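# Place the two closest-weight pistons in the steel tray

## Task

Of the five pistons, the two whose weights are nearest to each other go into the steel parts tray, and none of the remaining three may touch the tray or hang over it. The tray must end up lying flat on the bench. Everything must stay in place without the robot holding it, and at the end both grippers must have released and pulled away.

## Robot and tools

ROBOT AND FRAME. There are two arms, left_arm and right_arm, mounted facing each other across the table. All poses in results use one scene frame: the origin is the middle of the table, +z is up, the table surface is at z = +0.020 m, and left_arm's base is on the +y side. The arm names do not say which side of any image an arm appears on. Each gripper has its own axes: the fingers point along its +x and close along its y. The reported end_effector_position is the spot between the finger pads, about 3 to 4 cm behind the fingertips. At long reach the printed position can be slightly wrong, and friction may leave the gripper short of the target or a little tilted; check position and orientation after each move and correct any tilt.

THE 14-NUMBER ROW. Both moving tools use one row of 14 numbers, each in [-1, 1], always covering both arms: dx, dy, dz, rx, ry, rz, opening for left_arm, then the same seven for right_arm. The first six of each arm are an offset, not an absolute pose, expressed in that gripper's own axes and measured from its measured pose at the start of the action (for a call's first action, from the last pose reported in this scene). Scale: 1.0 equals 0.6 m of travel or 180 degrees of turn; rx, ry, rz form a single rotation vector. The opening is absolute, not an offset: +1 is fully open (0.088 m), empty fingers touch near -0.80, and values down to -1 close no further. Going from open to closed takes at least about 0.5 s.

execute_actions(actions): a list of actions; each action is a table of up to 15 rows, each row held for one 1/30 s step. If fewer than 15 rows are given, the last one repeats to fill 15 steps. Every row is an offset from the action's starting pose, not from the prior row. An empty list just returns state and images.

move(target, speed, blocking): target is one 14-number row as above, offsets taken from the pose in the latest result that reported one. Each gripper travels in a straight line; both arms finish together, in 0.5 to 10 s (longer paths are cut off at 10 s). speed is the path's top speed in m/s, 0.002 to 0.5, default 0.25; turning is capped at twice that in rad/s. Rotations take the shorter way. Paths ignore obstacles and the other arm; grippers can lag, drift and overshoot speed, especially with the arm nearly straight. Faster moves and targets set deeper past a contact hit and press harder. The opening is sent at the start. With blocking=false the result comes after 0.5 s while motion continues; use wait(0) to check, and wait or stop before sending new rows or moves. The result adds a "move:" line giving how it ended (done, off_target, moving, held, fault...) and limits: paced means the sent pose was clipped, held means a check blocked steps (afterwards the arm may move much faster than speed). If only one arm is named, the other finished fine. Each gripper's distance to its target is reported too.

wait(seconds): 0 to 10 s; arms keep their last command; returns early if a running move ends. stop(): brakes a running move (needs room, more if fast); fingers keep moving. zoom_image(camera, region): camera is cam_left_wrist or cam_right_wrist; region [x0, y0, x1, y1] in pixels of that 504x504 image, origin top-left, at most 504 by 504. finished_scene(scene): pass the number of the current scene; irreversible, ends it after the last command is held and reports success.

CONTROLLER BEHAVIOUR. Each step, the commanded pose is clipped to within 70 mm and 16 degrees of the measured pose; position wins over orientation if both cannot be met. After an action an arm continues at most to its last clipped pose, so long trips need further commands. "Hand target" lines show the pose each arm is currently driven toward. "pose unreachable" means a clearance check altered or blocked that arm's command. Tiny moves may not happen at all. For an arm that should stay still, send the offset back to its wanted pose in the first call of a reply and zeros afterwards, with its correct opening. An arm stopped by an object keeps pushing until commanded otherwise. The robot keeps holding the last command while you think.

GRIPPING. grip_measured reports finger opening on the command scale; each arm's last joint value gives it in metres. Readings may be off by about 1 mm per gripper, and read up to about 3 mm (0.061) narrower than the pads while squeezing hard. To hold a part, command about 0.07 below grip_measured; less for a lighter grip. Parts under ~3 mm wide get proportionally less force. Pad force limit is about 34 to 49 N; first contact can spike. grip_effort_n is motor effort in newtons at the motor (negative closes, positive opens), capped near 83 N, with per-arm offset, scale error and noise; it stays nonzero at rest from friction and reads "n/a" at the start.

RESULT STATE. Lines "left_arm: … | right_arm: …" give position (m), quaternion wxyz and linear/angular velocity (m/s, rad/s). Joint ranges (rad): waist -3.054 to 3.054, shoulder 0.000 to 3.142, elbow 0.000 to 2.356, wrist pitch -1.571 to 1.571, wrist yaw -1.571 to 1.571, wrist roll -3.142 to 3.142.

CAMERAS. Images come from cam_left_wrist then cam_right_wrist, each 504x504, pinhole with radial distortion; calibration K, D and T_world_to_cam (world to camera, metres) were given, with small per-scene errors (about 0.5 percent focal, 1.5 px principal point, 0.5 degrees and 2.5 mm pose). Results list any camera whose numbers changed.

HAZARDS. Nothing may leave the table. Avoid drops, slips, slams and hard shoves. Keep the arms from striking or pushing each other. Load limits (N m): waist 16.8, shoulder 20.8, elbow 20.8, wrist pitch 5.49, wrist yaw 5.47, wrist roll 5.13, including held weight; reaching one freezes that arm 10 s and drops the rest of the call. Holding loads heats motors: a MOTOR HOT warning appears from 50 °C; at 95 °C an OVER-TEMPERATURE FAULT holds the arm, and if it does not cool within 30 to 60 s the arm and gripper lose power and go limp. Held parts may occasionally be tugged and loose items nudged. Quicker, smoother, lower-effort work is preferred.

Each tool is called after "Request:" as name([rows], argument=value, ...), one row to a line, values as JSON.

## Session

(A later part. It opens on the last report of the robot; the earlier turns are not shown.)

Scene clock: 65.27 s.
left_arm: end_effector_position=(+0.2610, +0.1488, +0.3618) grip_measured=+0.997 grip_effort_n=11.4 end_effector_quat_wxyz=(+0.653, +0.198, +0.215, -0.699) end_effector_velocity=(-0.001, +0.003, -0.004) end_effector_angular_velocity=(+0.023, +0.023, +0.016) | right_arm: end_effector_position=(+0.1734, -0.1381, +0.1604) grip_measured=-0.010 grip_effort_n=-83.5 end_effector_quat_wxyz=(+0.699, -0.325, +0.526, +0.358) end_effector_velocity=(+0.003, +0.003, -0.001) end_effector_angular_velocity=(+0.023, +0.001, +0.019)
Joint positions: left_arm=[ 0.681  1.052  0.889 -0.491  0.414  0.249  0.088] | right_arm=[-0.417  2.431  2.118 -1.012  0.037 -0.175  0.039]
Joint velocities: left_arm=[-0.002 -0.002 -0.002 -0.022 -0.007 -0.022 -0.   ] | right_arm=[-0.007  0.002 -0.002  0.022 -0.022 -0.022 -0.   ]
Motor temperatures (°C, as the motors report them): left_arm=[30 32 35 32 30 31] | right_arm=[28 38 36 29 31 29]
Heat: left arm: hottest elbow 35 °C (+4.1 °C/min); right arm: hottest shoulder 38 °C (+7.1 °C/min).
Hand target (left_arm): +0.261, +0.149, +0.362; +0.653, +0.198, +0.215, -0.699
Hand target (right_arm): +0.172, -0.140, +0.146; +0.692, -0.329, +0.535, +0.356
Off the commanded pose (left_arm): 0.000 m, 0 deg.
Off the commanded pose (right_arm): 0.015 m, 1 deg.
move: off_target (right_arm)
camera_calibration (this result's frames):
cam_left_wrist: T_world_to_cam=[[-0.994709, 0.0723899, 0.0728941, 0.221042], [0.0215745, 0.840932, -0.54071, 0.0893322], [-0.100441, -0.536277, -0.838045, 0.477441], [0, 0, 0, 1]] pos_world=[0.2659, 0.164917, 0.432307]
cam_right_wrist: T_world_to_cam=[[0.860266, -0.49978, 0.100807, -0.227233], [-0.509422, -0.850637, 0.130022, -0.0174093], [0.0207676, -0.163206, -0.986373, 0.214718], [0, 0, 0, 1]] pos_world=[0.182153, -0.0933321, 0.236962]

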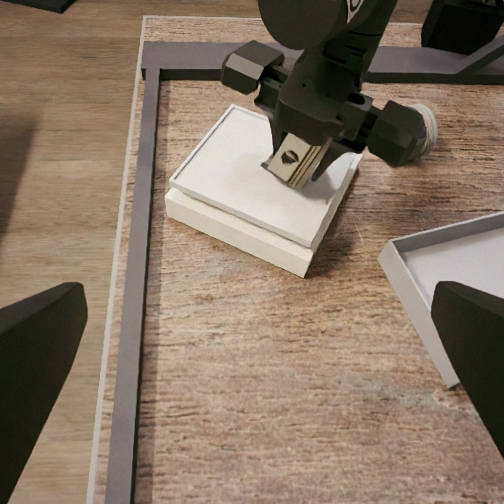

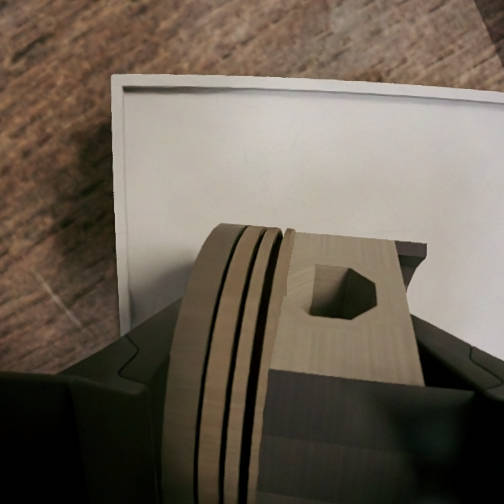

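Platform is +0.075. Release, lift, back off and look.

Request:
move(target=[0,0,0,0,0,0,1,0,0,0,0,0,0,1])

Request:
move(target=[0,0,0,0,0,0,1,-0.13,0,0,0,0,0,1])

Request:
move(target=[0,0,0,0,0,0,1,-0.07,-0.04,-0.25,0,-0.17,0,1])

Scene clock: 67.90 s.
left_arm: end_effector_position=(+0.2610, +0.1488, +0.3618) grip_measured=+0.997 grip_effort_n=11.9 end_effector_quat_wxyz=(+0.653, +0.198, +0.215, -0.699) end_effector_velocity=(-0.003, -0.001, +0.001) end_effector_angular_velocity=(-0.008, +0.007, -0.009) | right_arm: end_effector_position=(+0.1740, -0.1380, +0.1604) grip_measured=+0.977 grip_effort_n=20.2 end_effector_quat_wxyz=(+0.700, -0.325, +0.526, +0.358) end_effector_velocity=(+0.002, -0.001, -0.002) end_effector_angular_velocity=(-0.004, -0.008, +0.003)
Joint positions: left_arm=[ 0.681  1.052  0.889 -0.491  0.414  0.249  0.088] | right_arm=[-0.417  2.431  2.118 -1.009  0.038 -0.175  0.087]
Joint velocities: left_arm=[-0.007 -0.002 -0.002  0.007  0.007 -0.007  0.   ] | right_arm=[-0.002  0.002 -0.002  0.007  0.007 -0.007  0.001]
Motor temperatures (°C, as the motors report them): left_arm=[30 32 35 32 30 31] | right_arm=[28 38 36 29 31 29]
Heat: left arm: hottest elbow 35 °C (+4.0 °C/min); right arm: hottest shoulder 38 °C (+7.0 °C/min).
Hand target (left_arm): +0.261, +0.149, +0.362; +0.653, +0.198, +0.215, -0.699
Hand target (right_arm): +0.173, -0.138, +0.160; +0.699, -0.325, +0.526, +0.358
Off the commanded pose (left_arm): 0.000 m, 0 deg.
Off the commanded pose (right_arm): 0.001 m, 0 deg.
move: done
camera_calibration (this result's frames):
cam_left_wrist: T_world_to_cam=[[-0.994709, 0.0723899, 0.0728941, 0.221042], [0.0215745, 0.840932, -0.54071, 0.0893322], [-0.100441, -0.536277, -0.838045, 0.477441], [0, 0, 0, 1]] pos_world=[0.2659, 0.164917, 0.432307]
cam_right_wrist: T_world_to_cam=[[0.859722, -0.50042, 0.102261, -0.227906], [-0.510256, -0.850389, 0.128363, -0.0165767], [0.0227258, -0.162536, -0.986441, 0.214421], [0, 0, 0, 1]] pos_world=[0.182605, -0.0932943, 0.236948]

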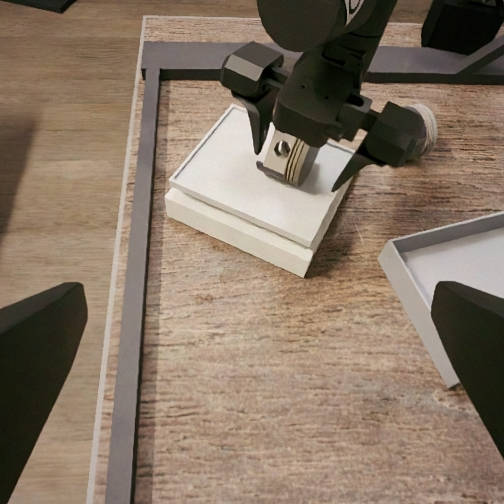

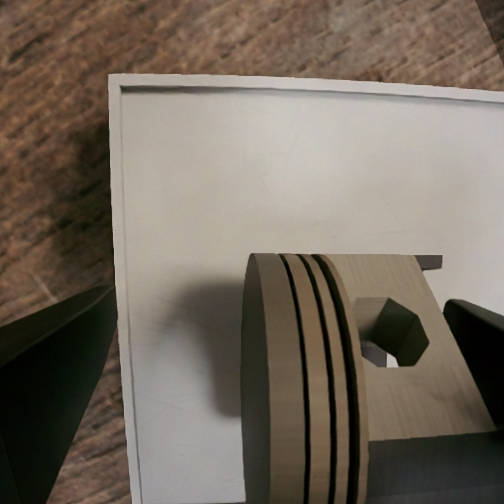

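Scene clock: 68.87 s.
left_arm: end_effector_position=(+0.2610, +0.1488, +0.3618) grip_measured=+0.997 grip_effort_n=11.4 end_effector_quat_wxyz=(+0.653, +0.198, +0.215, -0.699) end_effector_velocity=(+0.000, -0.000, +0.001) end_effector_angular_velocity=(-0.004, -0.001, +0.007) | right_arm: end_effector_position=(+0.1594, -0.1527, +0.2305) grip_measured=+0.979 grip_effort_n=20.2 end_effector_quat_wxyz=(+0.696, -0.327, +0.530, +0.357) end_effector_velocity=(-0.001, +0.002, +0.013) end_effector_angular_velocity=(+0.022, +0.007, +0.010)
Joint positions: left_arm=[ 0.681  1.052  0.889 -0.491  0.414  0.249  0.088] | right_arm=[-0.415  2.342  2.243 -1.236  0.038 -0.173  0.087]
Joint velocities: left_arm=[-0.002 -0.002 -0.002  0.007 -0.007 -0.007  0.   ] | right_arm=[-0.002 -0.002  0.046 -0.037 -0.022 -0.007 -0.   ]
Motor temperatures (°C, as the motors report them): left_arm=[30 32 35 32 30 31] | right_arm=[28 39 36 29 31 29]
Heat: left arm: hottest elbow 35 °C (+4.0 °C/min); right arm: hottest shoulder 39 °C (+8.0 °C/min).
Hand target (left_arm): +0.261, +0.149, +0.362; +0.653, +0.198, +0.215, -0.699
Hand target (right_arm): +0.160, -0.151, +0.236; +0.700, -0.325, +0.526, +0.358
Off the commanded pose (left_arm): 0.000 m, 0 deg.
Off the commanded pose (right_arm): 0.006 m, 1 deg.
move: done
camera_calibration (this result's frames):
cam_left_wrist: T_world_to_cam=[[-0.994709, 0.0723899, 0.0728941, 0.221042], [0.0215745, 0.840932, -0.54071, 0.0893322], [-0.100441, -0.536277, -0.838045, 0.477441], [0, 0, 0, 1]] pos_world=[0.2659, 0.164917, 0.432307]
cam_right_wrist: T_world_to_cam=[[0.861015, -0.498773, 0.0993919, -0.229225], [-0.508382, -0.84953, 0.140878, -0.0485729], [0.0141705, -0.171827, -0.985025, 0.281182], [0, 0, 0, 1]] pos_world=[0.168688, -0.107281, 0.306597]

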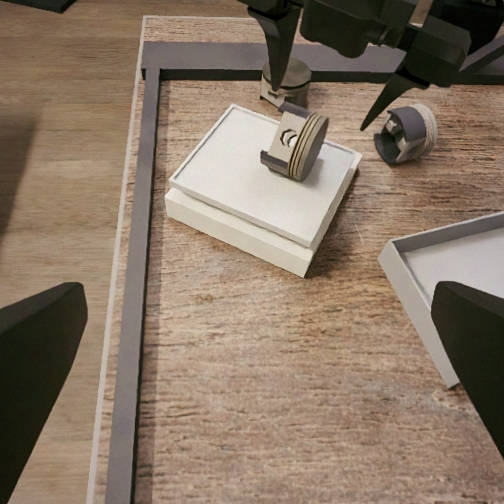

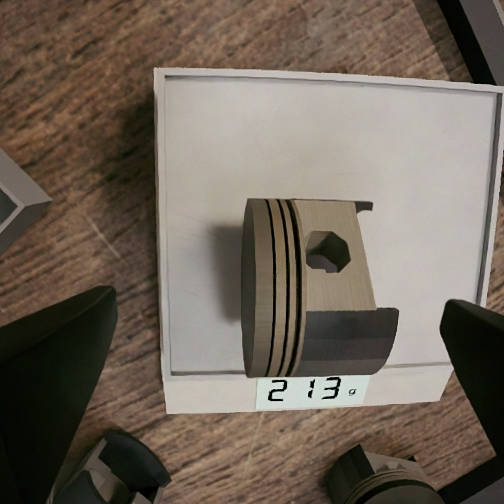

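Scene clock: 70.57 s.
left_arm: end_effector_position=(+0.2610, +0.1488, +0.3618) grip_measured=+0.997 grip_effort_n=11.9 end_effector_quat_wxyz=(+0.653, +0.198, +0.215, -0.699) end_effector_velocity=(+0.001, -0.001, -0.001) end_effector_angular_velocity=(-0.001, -0.011, -0.001) | right_arm: end_effector_position=(+0.0977, -0.2942, +0.2429) grip_measured=+0.979 grip_effort_n=20.2 end_effector_quat_wxyz=(+0.812, -0.222, +0.329, +0.427) end_effector_velocity=(-0.002, -0.003, +0.000) end_effector_angular_velocity=(+0.006, -0.007, +0.003)
Joint positions: left_arm=[ 0.681  1.052  0.889 -0.491  0.414  0.249  0.088] | right_arm=[-0.647  1.4    0.854 -0.287 -0.207 -0.338  0.087]
Joint velocities: left_arm=[-0.002  0.002 -0.002  0.007 -0.007  0.007  0.   ] | right_arm=[-0.007 -0.017 -0.017  0.007 -0.007 -0.007 -0.   ]
Motor temperatures (°C, as the motors report them): left_arm=[30 32 35 32 30 31] | right_arm=[28 39 36 29 31 29]
Heat: left arm: hottest elbow 35 °C (+4.0 °C/min); right arm: hottest shoulder 39 °C (+8.1 °C/min).
Hand target (left_arm): +0.261, +0.149, +0.362; +0.653, +0.198, +0.215, -0.699
Hand target (right_arm): +0.096, -0.297, +0.241; +0.812, -0.222, +0.328, +0.428
Off the commanded pose (left_arm): 0.000 m, 0 deg.
Off the commanded pose (right_arm): 0.004 m, 0 deg.
move: done
camera_calibration (this result's frames):
cam_left_wrist: T_world_to_cam=[[-0.994709, 0.0723899, 0.0728941, 0.221042], [0.0215745, 0.840932, -0.54071, 0.0893322], [-0.100441, -0.536277, -0.838045, 0.477441], [0, 0, 0, 1]] pos_world=[0.2659, 0.164917, 0.432307]
cam_right_wrist: T_world_to_cam=[[0.848038, -0.516675, 0.117809, -0.256358], [-0.442967, -0.813151, -0.377578, -0.071662], [0.290882, 0.268015, -0.918453, 0.356116], [0, 0, 0, 1]] pos_world=[0.0820701, -0.28617, 0.330219]

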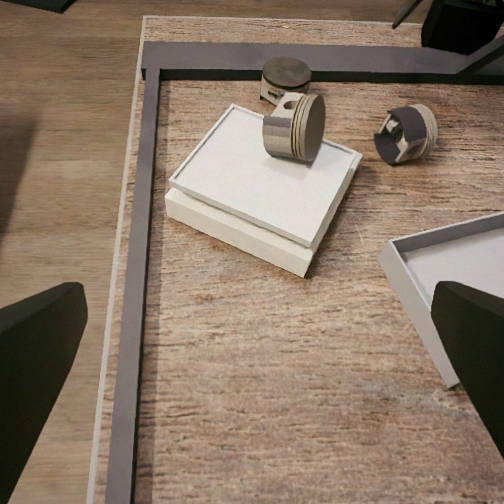

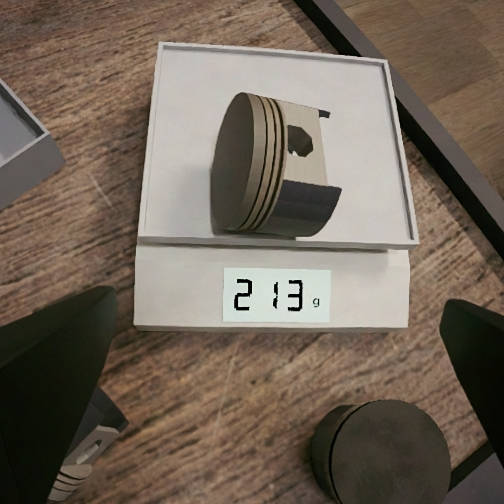

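Request:
move(target=[0,0,0,0,0,0,1,0.14,-0.022,0.15,0,0.2,0.027,1])

Scene clock: 76.53 s.
left_arm: end_effector_position=(+0.2610, +0.1488, +0.3618) grip_measured=+0.997 grip_effort_n=11.9 end_effector_quat_wxyz=(+0.653, +0.198, +0.215, -0.699) end_effector_velocity=(-0.000, +0.001, -0.002) end_effector_angular_velocity=(+0.010, +0.017, +0.016) | right_arm: end_effector_position=(+0.1738, -0.2000, +0.2437) grip_measured=+0.979 grip_effort_n=19.8 end_effector_quat_wxyz=(+0.653, -0.329, +0.569, +0.375) end_effector_velocity=(-0.001, -0.004, +0.000) end_effector_angular_velocity=(-0.020, +0.031, +0.001)
Joint positions: left_arm=[ 0.681  1.052  0.889 -0.491  0.414  0.249  0.088] | right_arm=[-0.527  2.357  2.339 -1.423 -0.039 -0.305  0.087]
Joint velocities: left_arm=[-0.002 -0.002 -0.002 -0.007 -0.007 -0.022 -0.   ] | right_arm=[-0.007  0.032  0.061 -0.066 -0.007 -0.007  0.   ]
Motor temperatures (°C, as the motors report them): left_arm=[30 32 35 33 30 31] | right_arm=[28 38 37 30 31 29]
Heat: left arm: hottest elbow 35 °C (+3.0 °C/min); right arm: hottest shoulder 38 °C (+6.1 °C/min).
Hand target (left_arm): +0.261, +0.149, +0.362; +0.653, +0.198, +0.215, -0.699
Hand target (right_arm): +0.175, -0.198, +0.242; +0.653, -0.329, +0.570, +0.375
Off the commanded pose (left_arm): 0.000 m, 0 deg.
Off the commanded pose (right_arm): 0.003 m, 1 deg.
joint sent to its limit (right arm) — the command would take joint 3 (elbow) past its upper limit, so that joint was sent only as far as its limit.
move: done
camera_calibration (this result's frames):
cam_left_wrist: T_world_to_cam=[[-0.994709, 0.0723899, 0.0728941, 0.221042], [0.0215745, 0.840932, -0.54071, 0.0893322], [-0.100441, -0.536277, -0.838045, 0.477441], [0, 0, 0, 1]] pos_world=[0.2659, 0.164917, 0.432307]
cam_right_wrist: T_world_to_cam=[[0.883356, -0.468224, 0.0211844, -0.245236], [-0.460287, -0.858082, 0.227662, -0.114478], [-0.0884188, -0.210857, -0.97351, 0.293059], [0, 0, 0, 1]] pos_world=[0.18985, -0.151263, 0.316553]

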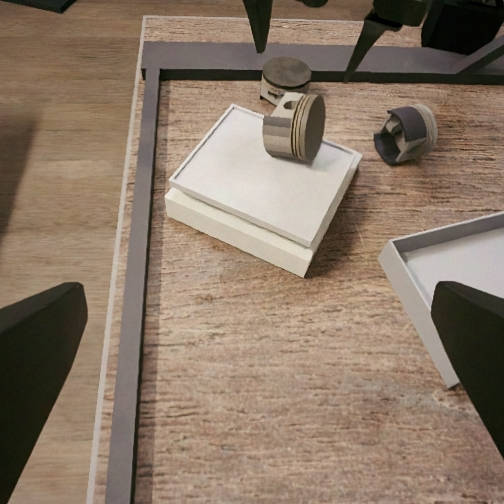

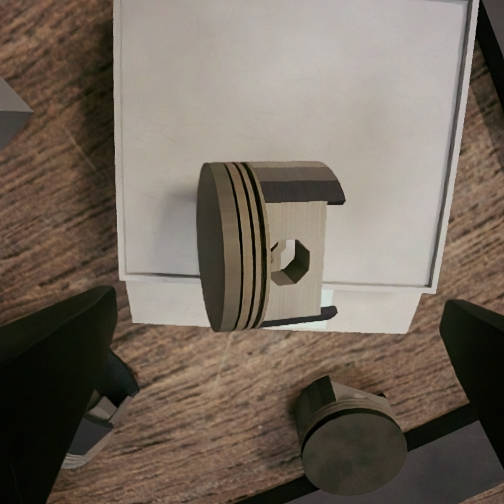

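Request:
move(target=[0,0,0,0,0,0,1,0.155,0.005,0.003,0,0,0,1], speed=0.12)

Request:
move(target=[0,0,0,0,0,0,1,0,0,0,0,0,0,-0.4])

Request:
move(target=[0,0,0,0,0,0,1,-0.07,0,0,0,0,0,-0.4], speed=0.12)

Scene clock: 80.20 s.
left_arm: end_effector_position=(+0.2610, +0.1488, +0.3618) grip_measured=+0.997 grip_effort_n=11.4 end_effector_quat_wxyz=(+0.653, +0.198, +0.215, -0.699) end_effector_velocity=(-0.002, +0.001, +0.002) end_effector_angular_velocity=(+0.000, +0.001, +0.003) | right_arm: end_effector_position=(+0.1805, -0.1850, +0.1602) grip_measured=+0.979 grip_effort_n=20.2 end_effector_quat_wxyz=(+0.659, -0.327, +0.563, +0.377) end_effector_velocity=(-0.003, +0.000, +0.000) end_effector_angular_velocity=(+0.001, +0.011, -0.004)
Joint positions: left_arm=[ 0.681  1.052  0.889 -0.491  0.414  0.249  0.088] | right_arm=[-0.514  2.389  2.059 -1.093 -0.039 -0.292  0.087]
Joint velocities: left_arm=[-0.007 -0.007  0.002 -0.007 -0.007 -0.007 -0.   ] | right_arm=[ 0.002 -0.002 -0.002 -0.007 -0.007  0.007 -0.   ]
Motor temperatures (°C, as the motors report them): left_arm=[30 32 35 33 30 31] | right_arm=[28 39 37 30 31 29]
Heat: left arm: hottest elbow 35 °C (+3.0 °C/min); right arm: hottest shoulder 39 °C (+6.0 °C/min).
Hand target (left_arm): +0.261, +0.149, +0.362; +0.653, +0.198, +0.215, -0.699
Hand target (right_arm): +0.178, -0.186, +0.152; +0.653, -0.329, +0.569, +0.375
Off the commanded pose (left_arm): 0.000 m, 0 deg.
Off the commanded pose (right_arm): 0.009 m, 1 deg.
move: off_target (right_arm)
camera_calibration (this result's frames):
cam_left_wrist: T_world_to_cam=[[-0.994709, 0.0723899, 0.0728941, 0.221042], [0.0215745, 0.840932, -0.54071, 0.0893322], [-0.100441, -0.536277, -0.838045, 0.477441], [0, 0, 0, 1]] pos_world=[0.2659, 0.164917, 0.432307]
cam_right_wrist: T_world_to_cam=[[0.883489, -0.467752, 0.0255979, -0.242965], [-0.462192, -0.861476, 0.210327, -0.0770506], [-0.076329, -0.197653, -0.977296, 0.216346], [0, 0, 0, 1]] pos_world=[0.195558, -0.137263, 0.23386]

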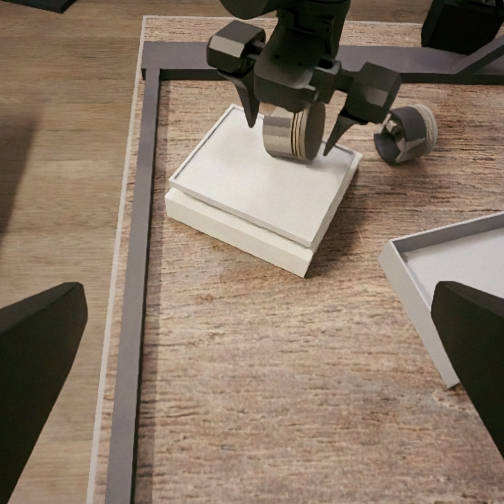

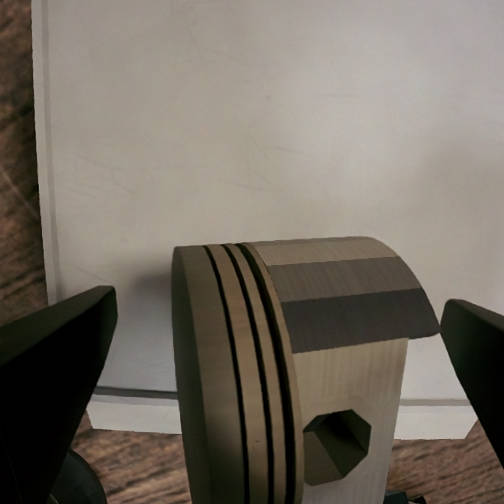

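Scene clock: 80.80 s.
left_arm: end_effector_position=(+0.2610, +0.1488, +0.3618) grip_measured=+0.997 grip_effort_n=11.9 end_effector_quat_wxyz=(+0.653, +0.198, +0.215, -0.699) end_effector_velocity=(+0.003, -0.001, +0.002) end_effector_angular_velocity=(-0.005, -0.011, +0.019) | right_arm: end_effector_position=(+0.1802, -0.1846, +0.1602) grip_measured=-0.021 grip_effort_n=-83.5 end_effector_quat_wxyz=(+0.659, -0.327, +0.562, +0.378) end_effector_velocity=(-0.001, -0.000, +0.004) end_effector_angular_velocity=(-0.004, -0.008, +0.009)
Joint positions: left_arm=[ 0.681  1.052  0.889 -0.491  0.414  0.249  0.088] | right_arm=[-0.512  2.389  2.059 -1.092 -0.039 -0.292  0.038]
Joint velocities: left_arm=[-0.002 -0.002  0.002  0.007 -0.022 -0.007 -0.001] | right_arm=[ 0.002 -0.007  0.002 -0.007  0.007 -0.007 -0.   ]
Motor temperatures (°C, as the motors report them): left_arm=[30 32 36 33 30 31] | right_arm=[28 39 37 30 31 29]
Heat: left arm: hottest elbow 36 °C (+4.1 °C/min); right arm: hottest shoulder 39 °C (+6.1 °C/min).
Hand target (left_arm): +0.261, +0.149, +0.362; +0.653, +0.198, +0.215, -0.699
Hand target (right_arm): +0.180, -0.185, +0.160; +0.659, -0.327, +0.563, +0.378
Off the commanded pose (left_arm): 0.000 m, 0 deg.
Off the commanded pose (right_arm): 0.001 m, 0 deg.
move: done
camera_calibration (this result's frames):
cam_left_wrist: T_world_to_cam=[[-0.994709, 0.0723899, 0.0728941, 0.221042], [0.0215745, 0.840932, -0.54071, 0.0893322], [-0.100441, -0.536277, -0.838045, 0.477441], [0, 0, 0, 1]] pos_world=[0.2659, 0.164917, 0.432307]
cam_right_wrist: T_world_to_cam=[[0.883809, -0.467125, 0.0260207, -0.242517], [-0.461682, -0.861808, 0.210089, -0.076937], [-0.0757127, -0.197691, -0.977336, 0.216306], [0, 0, 0, 1]] pos_world=[0.195195, -0.136829, 0.233878]

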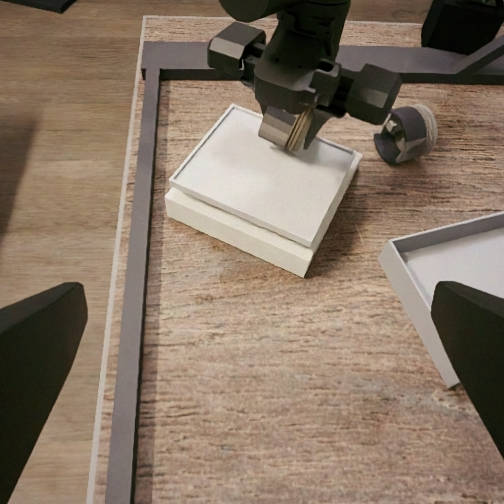

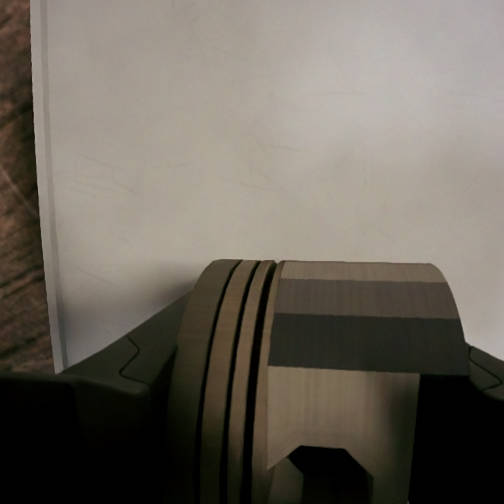

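Scene clock: 81.70 s.
left_arm: end_effector_position=(+0.2610, +0.1488, +0.3618) grip_measured=+0.997 grip_effort_n=11.9 end_effector_quat_wxyz=(+0.653, +0.198, +0.215, -0.699) end_effector_velocity=(-0.001, +0.003, -0.004) end_effector_angular_velocity=(+0.022, +0.011, +0.007) | right_arm: end_effector_position=(+0.1730, -0.1923, +0.1874) grip_measured=-0.021 grip_effort_n=-83.5 end_effector_quat_wxyz=(+0.648, -0.330, +0.576, +0.375) end_effector_velocity=(-0.001, -0.001, +0.000) end_effector_angular_velocity=(-0.000, +0.010, +0.006)
Joint positions: left_arm=[ 0.681  1.052  0.889 -0.491  0.414  0.249  0.088] | right_arm=[-0.514  2.368  2.134 -1.224 -0.039 -0.293  0.038]
Joint velocities: left_arm=[-0.002 -0.002 -0.002 -0.022 -0.007 -0.007  0.   ] | right_arm=[-0.002 -0.002 -0.002 -0.007 -0.007 -0.007 -0.   ]
Motor temperatures (°C, as the motors report them): left_arm=[30 32 36 33 30 31] | right_arm=[28 40 37 30 31 29]
Heat: left arm: hottest elbow 36 °C (+4.1 °C/min); right arm: hottest shoulder 40 °C (+7.1 °C/min).
Hand target (left_arm): +0.261, +0.149, +0.362; +0.653, +0.198, +0.215, -0.699
Hand target (right_arm): +0.177, -0.190, +0.202; +0.659, -0.327, +0.562, +0.378
Off the commanded pose (left_arm): 0.000 m, 0 deg.
Off the commanded pose (right_arm): 0.015 m, 2 deg.
move: off_target (right_arm)
camera_calibration (this result's frames):
cam_left_wrist: T_world_to_cam=[[-0.994709, 0.0723899, 0.0728941, 0.221042], [0.0215745, 0.840932, -0.54071, 0.0893322], [-0.100441, -0.536277, -0.838045, 0.477441], [0, 0, 0, 1]] pos_world=[0.2659, 0.164917, 0.432307]
cam_right_wrist: T_world_to_cam=[[0.883973, -0.467313, 0.0145117, -0.238405], [-0.45649, -0.85596, 0.242795, -0.098505], [-0.10104, -0.221248, -0.969969, 0.2393], [0, 0, 0, 1]] pos_world=[0.189956, -0.142782, 0.25949]

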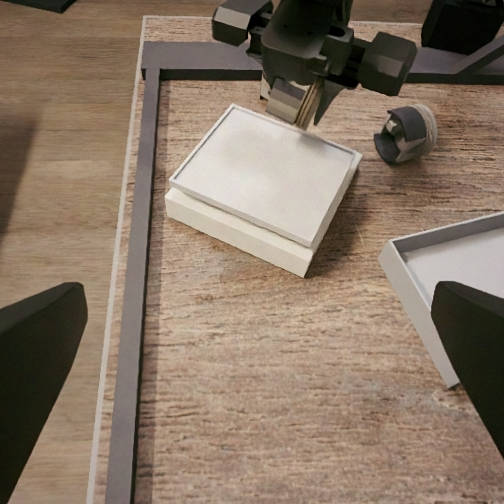

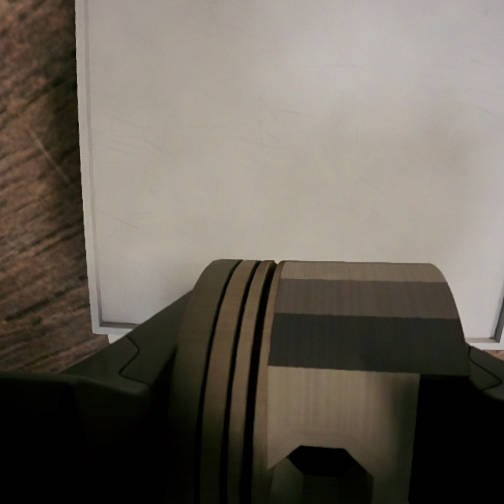

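Request:
move(target=[0,0,0,0,0,0,1,-0.04,0.343,-0.347,-0.222,0.03,0.012,-0.4])

Request:
move(target=[0,0,0,0,0,0,1,0.163,0,0,0,0,0,-0.4], speed=0.08)

Request:
move(target=[0,0,0,0,0,0,1,0,0,0,0,0,0,1])

Request:
move(target=[0,0,0,0,0,0,1,-0.135,0,0,0,0,0,1])

Request:
move(target=[0,0,0,0,0,0,1,0,-0.2,0.01,0,0,0,1])

Scene clock: 87.33 s.
left_arm: end_effector_position=(+0.2610, +0.1488, +0.3618) grip_measured=+0.997 grip_effort_n=12.3 end_effector_quat_wxyz=(+0.653, +0.198, +0.215, -0.699) end_effector_velocity=(-0.002, -0.001, +0.001) end_effector_angular_velocity=(-0.008, +0.007, -0.004) | right_arm: end_effector_position=(-0.1097, -0.2643, +0.1890) grip_measured=-0.021 grip_effort_n=-83.5 end_effector_quat_wxyz=(+0.461, -0.535, +0.448, +0.548) end_effector_velocity=(-0.001, -0.002, +0.002) end_effector_angular_velocity=(+0.000, -0.008, +0.014)
Joint positions: left_arm=[ 0.681  1.052  0.889 -0.491  0.414  0.249  0.088] | right_arm=[ 0.047  1.593  1.053 -1.006 -0.008 -0.433  0.038]
Joint velocities: left_arm=[-0.002 -0.002 -0.002  0.007  0.007 -0.007 -0.   ] | right_arm=[ 0.007 -0.012 -0.002 -0.007  0.007 -0.007 -0.   ]
Motor temperatures (°C, as the motors report them): left_arm=[30 32 36 33 30 31] | right_arm=[28 42 37 30 31 29]
Heat: left arm: hottest elbow 36 °C (+3.0 °C/min); right arm: hottest shoulder 42 °C (+9.1 °C/min).
Hand target (left_arm): +0.261, +0.149, +0.362; +0.653, +0.198, +0.215, -0.699
Hand target (right_arm): -0.111, -0.267, +0.190; -0.463, +0.535, -0.447, -0.547
Off the commanded pose (left_arm): 0.000 m, 0 deg.
Off the commanded pose (right_arm): 0.006 m, 0 deg.
move: done
camera_calibration (this result's frames):
cam_left_wrist: T_world_to_cam=[[-0.994709, 0.0723899, 0.0728941, 0.221042], [0.0215745, 0.840932, -0.54071, 0.0893322], [-0.100441, -0.536277, -0.838045, 0.477441], [0, 0, 0, 1]] pos_world=[0.2659, 0.164917, 0.432307]
cam_right_wrist: T_world_to_cam=[[0.977027, 0.212371, 0.0178111, 0.167084], [0.194481, -0.922649, 0.33301, -0.252799], [0.0871551, -0.321896, -0.942755, 0.185302], [0, 0, 0, 1]] pos_world=[-0.130231, -0.209081, 0.255903]

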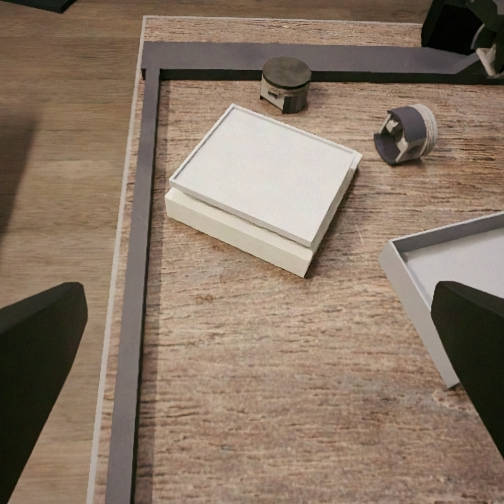

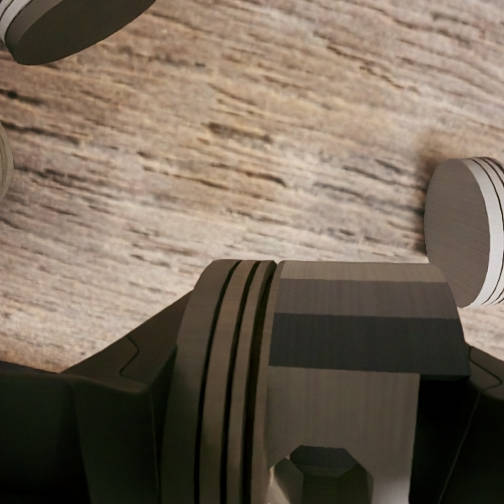

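Scene clock: 89.03 s.
left_arm: end_effector_position=(+0.2610, +0.1488, +0.3618) grip_measured=+0.997 grip_effort_n=11.4 end_effector_quat_wxyz=(+0.653, +0.198, +0.215, -0.699) end_effector_velocity=(-0.001, +0.002, -0.006) end_effector_angular_velocity=(+0.027, +0.013, +0.007) | right_arm: end_effector_position=(-0.1092, -0.2595, +0.0938) grip_measured=-0.021 grip_effort_n=-83.5 end_effector_quat_wxyz=(+0.464, -0.534, +0.445, +0.549) end_effector_velocity=(-0.000, -0.000, -0.003) end_effector_angular_velocity=(+0.009, +0.005, -0.010)
Joint positions: left_arm=[ 0.681  1.052  0.889 -0.491  0.414  0.249  0.088] | right_arm=[ 0.05   1.791  0.845 -0.592 -0.008 -0.431  0.038]
Joint velocities: left_arm=[-0.002  0.002 -0.002 -0.022 -0.007 -0.007 -0.   ] | right_arm=[-0.002  0.002 -0.012  0.022 -0.007  0.007  0.   ]
Motor temperatures (°C, as the motors report them): left_arm=[30 32 36 33 30 31] | right_arm=[28 41 37 30 31 29]
Heat: left arm: hottest elbow 36 °C (+3.0 °C/min); right arm: hottest shoulder 41 °C (+8.1 °C/min).
Hand target (left_arm): +0.261, +0.149, +0.362; +0.653, +0.198, +0.215, -0.699
Hand target (right_arm): -0.111, -0.262, +0.091; -0.461, +0.535, -0.448, -0.548
Off the commanded pose (left_arm): 0.000 m, 0 deg.
Off the commanded pose (right_arm): 0.003 m, 1 deg.
move: done
camera_calibration (this result's frames):
cam_left_wrist: T_world_to_cam=[[-0.994709, 0.0723899, 0.0728941, 0.221042], [0.0215745, 0.840932, -0.54071, 0.0893322], [-0.100441, -0.536277, -0.838045, 0.477441], [0, 0, 0, 1]] pos_world=[0.2659, 0.164917, 0.432307]
cam_right_wrist: T_world_to_cam=[[0.976821, 0.212949, 0.021746, 0.167047], [0.194468, -0.925294, 0.325596, -0.216811], [0.089457, -0.313821, -0.945259, 0.0996362], [0, 0, 0, 1]] pos_world=[-0.129925, -0.204919, 0.161142]

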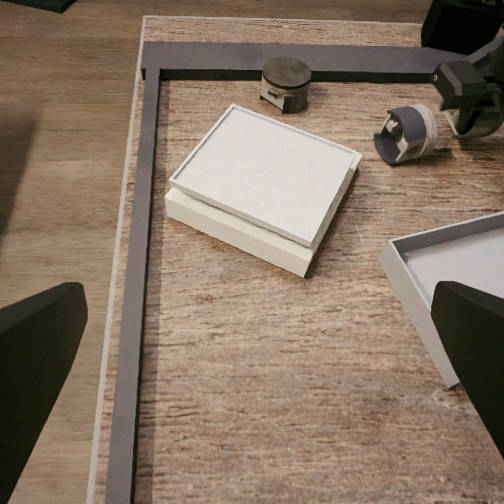

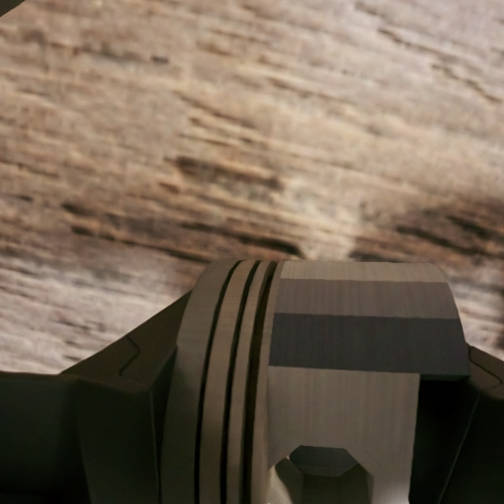

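Scene clock: 89.87 s.
left_arm: end_effector_position=(+0.2610, +0.1488, +0.3618) grip_measured=+0.997 grip_effort_n=11.4 end_effector_quat_wxyz=(+0.653, +0.198, +0.215, -0.699) end_effector_velocity=(+0.000, -0.000, +0.001) end_effector_angular_velocity=(-0.004, -0.001, +0.007) | right_arm: end_effector_position=(-0.1090, -0.2594, +0.0938) grip_measured=+0.977 grip_effort_n=19.8 end_effector_quat_wxyz=(+0.465, -0.534, +0.444, +0.549) end_effector_velocity=(+0.002, +0.002, +0.001) end_effector_angular_velocity=(+0.010, -0.010, +0.005)
Joint positions: left_arm=[ 0.681  1.052  0.889 -0.491  0.414  0.249  0.088] | right_arm=[ 0.05   1.791  0.845 -0.591 -0.007 -0.431  0.087]
Joint velocities: left_arm=[-0.002 -0.002 -0.002  0.007 -0.007 -0.007  0.   ] | right_arm=[-0.002 -0.002  0.002  0.007  0.007 -0.007  0.001]
Motor temperatures (°C, as the motors report them): left_arm=[30 32 36 33 30 31] | right_arm=[28 41 37 30 31 29]
Heat: left arm: hottest elbow 36 °C (+3.0 °C/min); right arm: hottest shoulder 41 °C (+8.1 °C/min).
Hand target (left_arm): +0.261, +0.149, +0.362; +0.653, +0.198, +0.215, -0.699
Hand target (right_arm): -0.109, -0.260, +0.094; -0.464, +0.534, -0.445, -0.549
Off the commanded pose (left_arm): 0.000 m, 0 deg.
Off the commanded pose (right_arm): 0.000 m, 0 deg.
move: done
camera_calibration (this result's frames):
cam_left_wrist: T_world_to_cam=[[-0.994709, 0.0723899, 0.0728941, 0.221042], [0.0215745, 0.840932, -0.54071, 0.0893322], [-0.100441, -0.536277, -0.838045, 0.477441], [0, 0, 0, 1]] pos_world=[0.2659, 0.164917, 0.432307]
cam_right_wrist: T_world_to_cam=[[0.976795, 0.212891, 0.0234507, 0.166589], [0.193877, -0.925418, 0.325596, -0.216866], [0.0910181, -0.313494, -0.945218, 0.0998996], [0, 0, 0, 1]] pos_world=[-0.129771, -0.204839, 0.161131]

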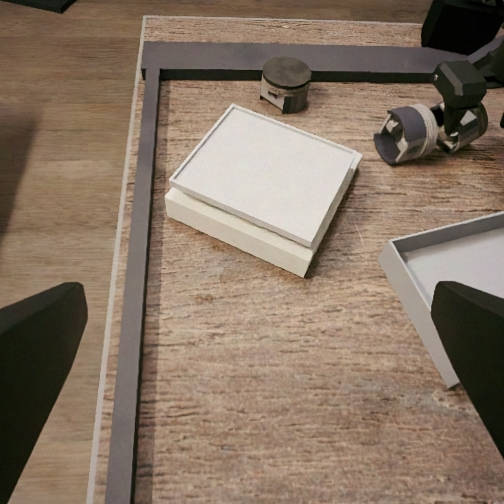

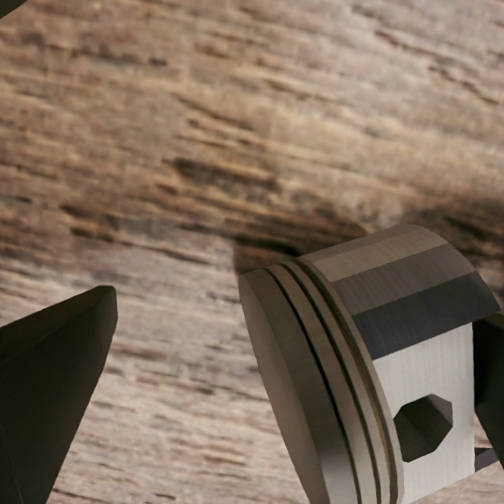

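Scene clock: 90.87 s.
left_arm: end_effector_position=(+0.2610, +0.1488, +0.3618) grip_measured=+0.997 grip_effort_n=11.9 end_effector_quat_wxyz=(+0.653, +0.198, +0.215, -0.699) end_effector_velocity=(-0.003, -0.000, +0.003) end_effector_angular_velocity=(-0.012, +0.005, -0.009) | right_arm: end_effector_position=(-0.1102, -0.2657, +0.1691) grip_measured=+0.979 grip_effort_n=20.2 end_effector_quat_wxyz=(+0.459, -0.537, +0.451, +0.546) end_effector_velocity=(+0.001, -0.003, +0.003) end_effector_angular_velocity=(-0.009, -0.005, +0.005)
Joint positions: left_arm=[ 0.681  1.052  0.889 -0.491  0.414  0.249  0.088] | right_arm=[ 0.048  1.622  0.999 -0.933 -0.007 -0.432  0.087]
Joint velocities: left_arm=[-0.007 -0.007 -0.002  0.007  0.007 -0.007  0.   ] | right_arm=[-0.002 -0.007  0.007 -0.022  0.007 -0.007  0.   ]
Motor temperatures (°C, as the motors report them): left_arm=[30 32 36 33 30 31] | right_arm=[28 41 37 30 31 29]
Heat: left arm: hottest elbow 36 °C (+3.0 °C/min); right arm: hottest shoulder 41 °C (+7.1 °C/min).
Hand target (left_arm): +0.261, +0.149, +0.362; +0.653, +0.198, +0.215, -0.699
Hand target (right_arm): -0.108, -0.262, +0.175; -0.465, +0.534, -0.445, -0.549
Off the commanded pose (left_arm): 0.000 m, 0 deg.
Off the commanded pose (right_arm): 0.007 m, 1 deg.
move: done
camera_calibration (this result's frames):
cam_left_wrist: T_world_to_cam=[[-0.994709, 0.0723899, 0.0728941, 0.221042], [0.0215745, 0.840932, -0.54071, 0.0893322], [-0.100441, -0.536277, -0.838045, 0.477441], [0, 0, 0, 1]] pos_world=[0.2659, 0.164917, 0.432307]
cam_right_wrist: T_world_to_cam=[[0.977049, 0.212498, 0.0148013, 0.168734], [0.194787, -0.919413, 0.34167, -0.247962], [0.0862128, -0.330946, -0.939703, 0.163099], [0, 0, 0, 1]] pos_world=[-0.130623, -0.209858, 0.235489]

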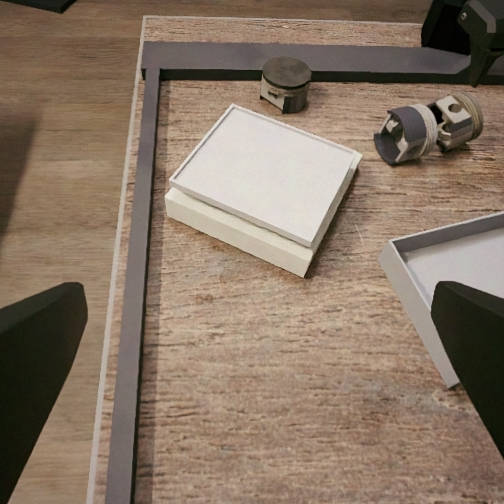

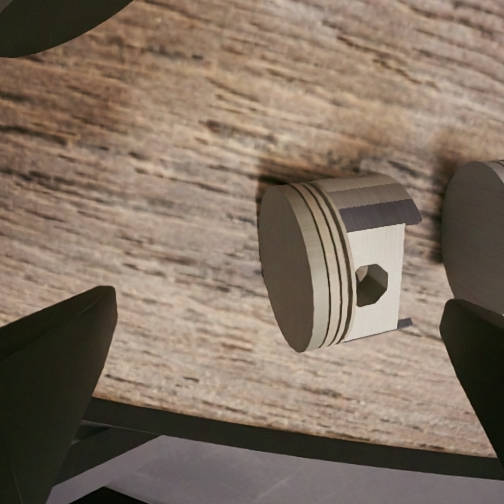

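Scene clock: 92.00 s.
left_arm: end_effector_position=(+0.2610, +0.1488, +0.3618) grip_measured=+0.997 grip_effort_n=11.9 end_effector_quat_wxyz=(+0.653, +0.198, +0.215, -0.699) end_effector_velocity=(-0.000, +0.001, -0.002) end_effector_angular_velocity=(+0.009, +0.005, +0.007) | right_arm: end_effector_position=(+0.0052, -0.2430, +0.1675) grip_measured=+0.979 grip_effort_n=20.2 end_effector_quat_wxyz=(+0.458, -0.539, +0.452, +0.544) end_effector_velocity=(+0.000, +0.002, +0.001) end_effector_angular_velocity=(+0.010, +0.020, +0.000)
Joint positions: left_arm=[ 0.681  1.052  0.889 -0.491  0.414  0.249  0.088] | right_arm=[-0.269  1.874  1.295 -0.982 -0.006 -0.748  0.087]
Joint velocities: left_arm=[-0.002 -0.002 -0.002 -0.007 -0.007 -0.007 -0.   ] | right_arm=[-0.007  0.007  0.012 -0.007 -0.022 -0.007 -0.   ]
Motor temperatures (°C, as the motors report them): left_arm=[30 32 36 33 30 31] | right_arm=[28 41 37 30 31 29]
Heat: left arm: hottest elbow 36 °C (+3.0 °C/min); right arm: hottest shoulder 41 °C (+7.1 °C/min).
Hand target (left_arm): +0.261, +0.149, +0.362; +0.653, +0.198, +0.215, -0.699
Hand target (right_arm): +0.008, -0.241, +0.168; -0.458, +0.538, -0.451, -0.545
Off the commanded pose (left_arm): 0.000 m, 0 deg.
Off the commanded pose (right_arm): 0.005 m, 0 deg.
move: done
camera_calibration (this result's frames):
cam_left_wrist: T_world_to_cam=[[-0.994709, 0.0723899, 0.0728941, 0.221042], [0.0215745, 0.840932, -0.54071, 0.0893322], [-0.100441, -0.536277, -0.838045, 0.477441], [0, 0, 0, 1]] pos_world=[0.2659, 0.164917, 0.432307]
cam_right_wrist: T_world_to_cam=[[0.977179, 0.211802, 0.016148, 0.0508227], [0.193158, -0.917643, 0.347306, -0.249592], [0.0883781, -0.336261, -0.937613, 0.15751], [0, 0, 0, 1]] pos_world=[-0.0153726, -0.186836, 0.233548]

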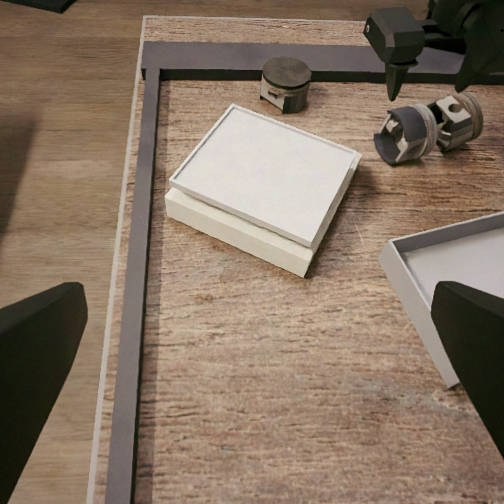

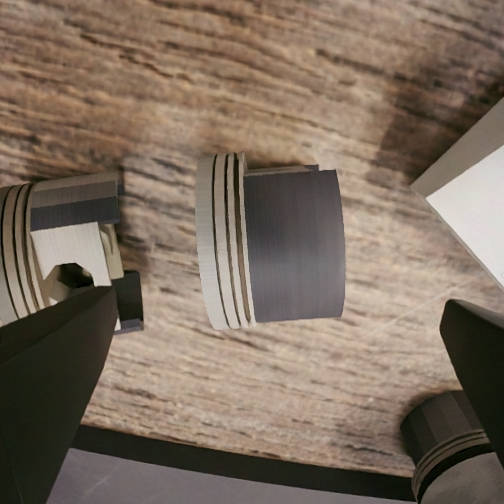

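Request:
move(target=[0,0,0,0,0,0,1,0.118,0,0,-0.025,0,0,0.55], speed=0.1)

Request:
move(target=[0,0,0,0,0,0,1,0,0,0,0,0,0,-0.2])

Request:
move(target=[0,0,0,0,0,0,1,-0.19,0,0,0,-0.01,0,-0.2], speed=0.15)

Scene clock: 96.23 s.
left_arm: end_effector_position=(+0.2610, +0.1488, +0.3618) grip_measured=+0.997 grip_effort_n=11.9 end_effector_quat_wxyz=(+0.653, +0.198, +0.215, -0.699) end_effector_velocity=(-0.000, +0.005, -0.007) end_effector_angular_velocity=(+0.038, +0.041, +0.029) | right_arm: end_effector_position=(+0.0076, -0.2394, +0.1022) grip_measured=+0.553 grip_effort_n=-15.1 end_effector_quat_wxyz=(+0.444, -0.554, +0.426, +0.560) end_effector_velocity=(-0.003, -0.004, -0.002) end_effector_angular_velocity=(-0.011, +0.015, +0.020)
Joint positions: left_arm=[ 0.681  1.052  0.889 -0.491  0.414  0.249  0.088] | right_arm=[-0.269  1.988  1.165 -0.722 -0.006 -0.82   0.066]
Joint velocities: left_arm=[ 0.002 -0.002 -0.002 -0.037 -0.007 -0.037 -0.   ] | right_arm=[-0.002  0.002 -0.007 -0.007 -0.007 -0.022 -0.   ]
Motor temperatures (°C, as the motors report them): left_arm=[30 32 36 33 30 31] | right_arm=[28 40 37 30 31 29]
Heat: left arm: hottest elbow 36 °C (+3.0 °C/min); right arm: hottest shoulder 40 °C (+6.0 °C/min).
Hand target (left_arm): +0.261, +0.149, +0.362; +0.653, +0.198, +0.215, -0.699
Hand target (right_arm): +0.004, -0.242, +0.097; -0.436, +0.556, -0.430, -0.561
Off the commanded pose (left_arm): 0.000 m, 0 deg.
Off the commanded pose (right_arm): 0.007 m, 1 deg.
move: done
camera_calibration (this result's frames):
cam_left_wrist: T_world_to_cam=[[-0.994709, 0.0723899, 0.0728941, 0.221042], [0.0215745, 0.840932, -0.54071, 0.0893322], [-0.100441, -0.536277, -0.838045, 0.477441], [0, 0, 0, 1]] pos_world=[0.2659, 0.164917, 0.432307]
cam_right_wrist: T_world_to_cam=[[0.959165, 0.281321, 0.0293467, 0.0641847], [0.255426, -0.906065, 0.337348, -0.22065], [0.121493, -0.316076, -0.940923, 0.102176], [0, 0, 0, 1]] pos_world=[-0.0176177, -0.185685, 0.168691]

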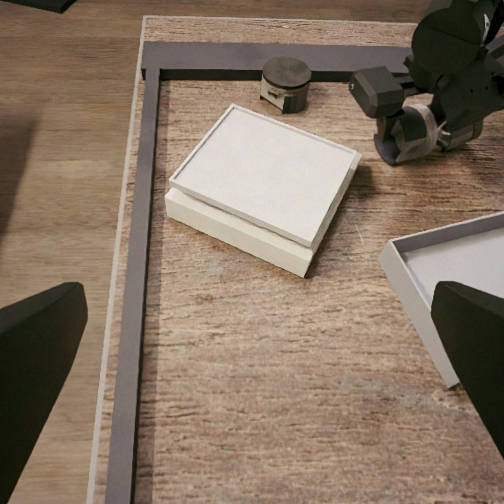

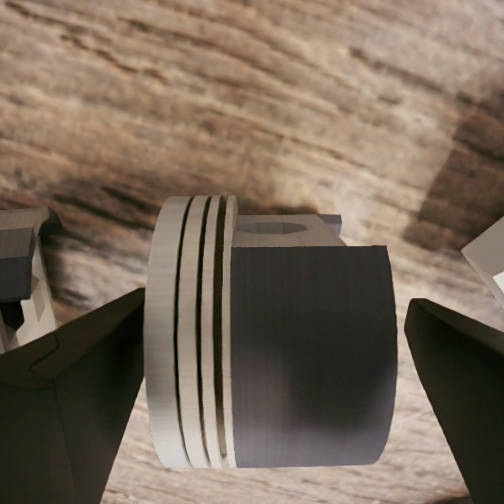

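Scene clock: 96.73 s.
left_arm: end_effector_position=(+0.2610, +0.1488, +0.3618) grip_measured=+0.997 grip_effort_n=11.4 end_effector_quat_wxyz=(+0.653, +0.198, +0.215, -0.699) end_effector_velocity=(+0.001, +0.003, -0.005) end_effector_angular_velocity=(+0.027, +0.015, +0.027) | right_arm: end_effector_position=(+0.0071, -0.2392, +0.1021) grip_measured=+0.060 grip_effort_n=-83.5 end_effector_quat_wxyz=(+0.443, -0.554, +0.426, +0.561) end_effector_velocity=(-0.002, -0.003, +0.001) end_effector_angular_velocity=(-0.002, +0.010, +0.005)
Joint positions: left_arm=[ 0.681  1.052  0.889 -0.491  0.414  0.249  0.088] | right_arm=[-0.268  1.988  1.165 -0.723 -0.007 -0.82   0.042]
Joint velocities: left_arm=[-0.002 -0.002 -0.002 -0.022 -0.022 -0.022 -0.   ] | right_arm=[-0.002 -0.007 -0.007 -0.007 -0.007 -0.007 -0.   ]
Motor temperatures (°C, as the motors report them): left_arm=[30 32 36 33 30 31] | right_arm=[28 40 37 30 31 29]
Heat: left arm: hottest elbow 36 °C (+2.0 °C/min); right arm: hottest shoulder 40 °C (+6.1 °C/min).
Hand target (left_arm): +0.261, +0.149, +0.362; +0.653, +0.198, +0.215, -0.699
Hand target (right_arm): +0.008, -0.239, +0.102; -0.444, +0.554, -0.426, -0.560
Off the commanded pose (left_arm): 0.000 m, 0 deg.
Off the commanded pose (right_arm): 0.000 m, 0 deg.
move: done
camera_calibration (this result's frames):
cam_left_wrist: T_world_to_cam=[[-0.994709, 0.0723899, 0.0728941, 0.221042], [0.0215745, 0.840932, -0.54071, 0.0893322], [-0.100441, -0.536277, -0.838045, 0.477441], [0, 0, 0, 1]] pos_world=[0.2659, 0.164917, 0.432307]
cam_right_wrist: T_world_to_cam=[[0.958981, 0.282081, 0.0280229, 0.0648866], [0.256607, -0.905856, 0.337012, -0.220305], [0.120449, -0.315998, -0.941083, 0.102195], [0, 0, 0, 1]] pos_world=[-0.0180026, -0.185575, 0.168601]

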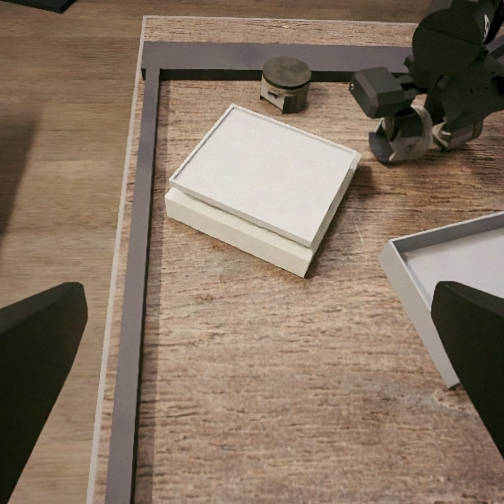

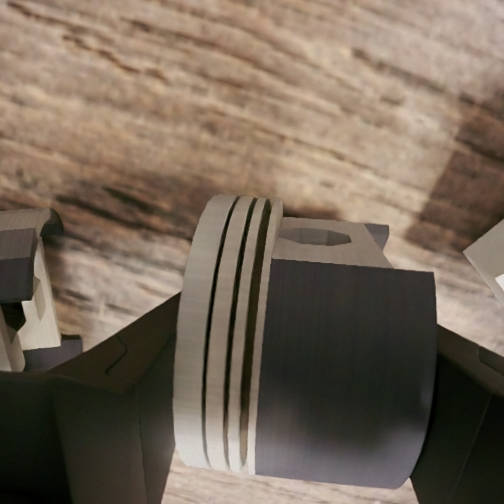

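Scene clock: 98.00 s.
left_arm: end_effector_position=(+0.2610, +0.1488, +0.3618) grip_measured=+0.997 grip_effort_n=11.9 end_effector_quat_wxyz=(+0.653, +0.198, +0.215, -0.699) end_effector_velocity=(-0.002, +0.001, +0.001) end_effector_angular_velocity=(+0.001, +0.011, -0.004) | right_arm: end_effector_position=(+0.0043, -0.2454, +0.2070) grip_measured=+0.060 grip_effort_n=-83.5 end_effector_quat_wxyz=(+0.441, -0.547, +0.429, +0.568) end_effector_velocity=(+0.002, +0.000, +0.006) end_effector_angular_velocity=(+0.006, +0.005, +0.000)
Joint positions: left_arm=[ 0.681  1.052  0.889 -0.491  0.414  0.249  0.088] | right_arm=[-0.28   1.818  1.384 -1.118 -0.028 -0.831  0.042]
Joint velocities: left_arm=[-0.002 -0.002  0.002 -0.007  0.007 -0.007 -0.   ] | right_arm=[-0.007 -0.002  0.022 -0.022 -0.007 -0.007 -0.   ]
Motor temperatures (°C, as the motors report them): left_arm=[30 32 36 33 30 31] | right_arm=[28 41 37 30 31 29]
Heat: left arm: hottest elbow 36 °C (+2.0 °C/min); right arm: hottest shoulder 41 °C (+6.1 °C/min).
Hand target (left_arm): +0.261, +0.149, +0.362; +0.653, +0.198, +0.215, -0.699
Hand target (right_arm): +0.007, -0.242, +0.216; -0.450, +0.545, -0.419, -0.569
Off the commanded pose (left_arm): 0.000 m, 0 deg.
Off the commanded pose (right_arm): 0.010 m, 2 deg.
move: off_target (right_arm)
camera_calibration (this result's frames):
cam_left_wrist: T_world_to_cam=[[-0.994709, 0.0723899, 0.0728941, 0.221042], [0.0215745, 0.840932, -0.54071, 0.0893322], [-0.100441, -0.536277, -0.838045, 0.477441], [0, 0, 0, 1]] pos_world=[0.2659, 0.164917, 0.432307]
cam_right_wrist: T_world_to_cam=[[0.959568, 0.281297, 0.0100939, 0.0699642], [0.262801, -0.908167, 0.325834, -0.258815], [0.100823, -0.310007, -0.945373, 0.201777], [0, 0, 0, 1]] pos_world=[-0.0194621, -0.192176, 0.274379]

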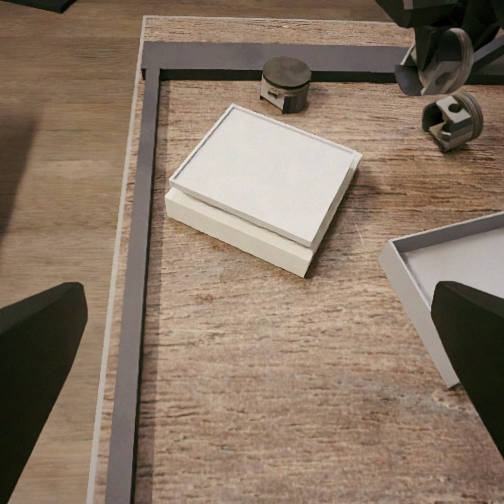

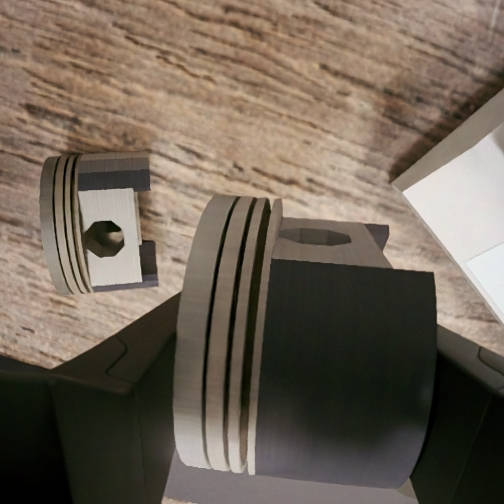

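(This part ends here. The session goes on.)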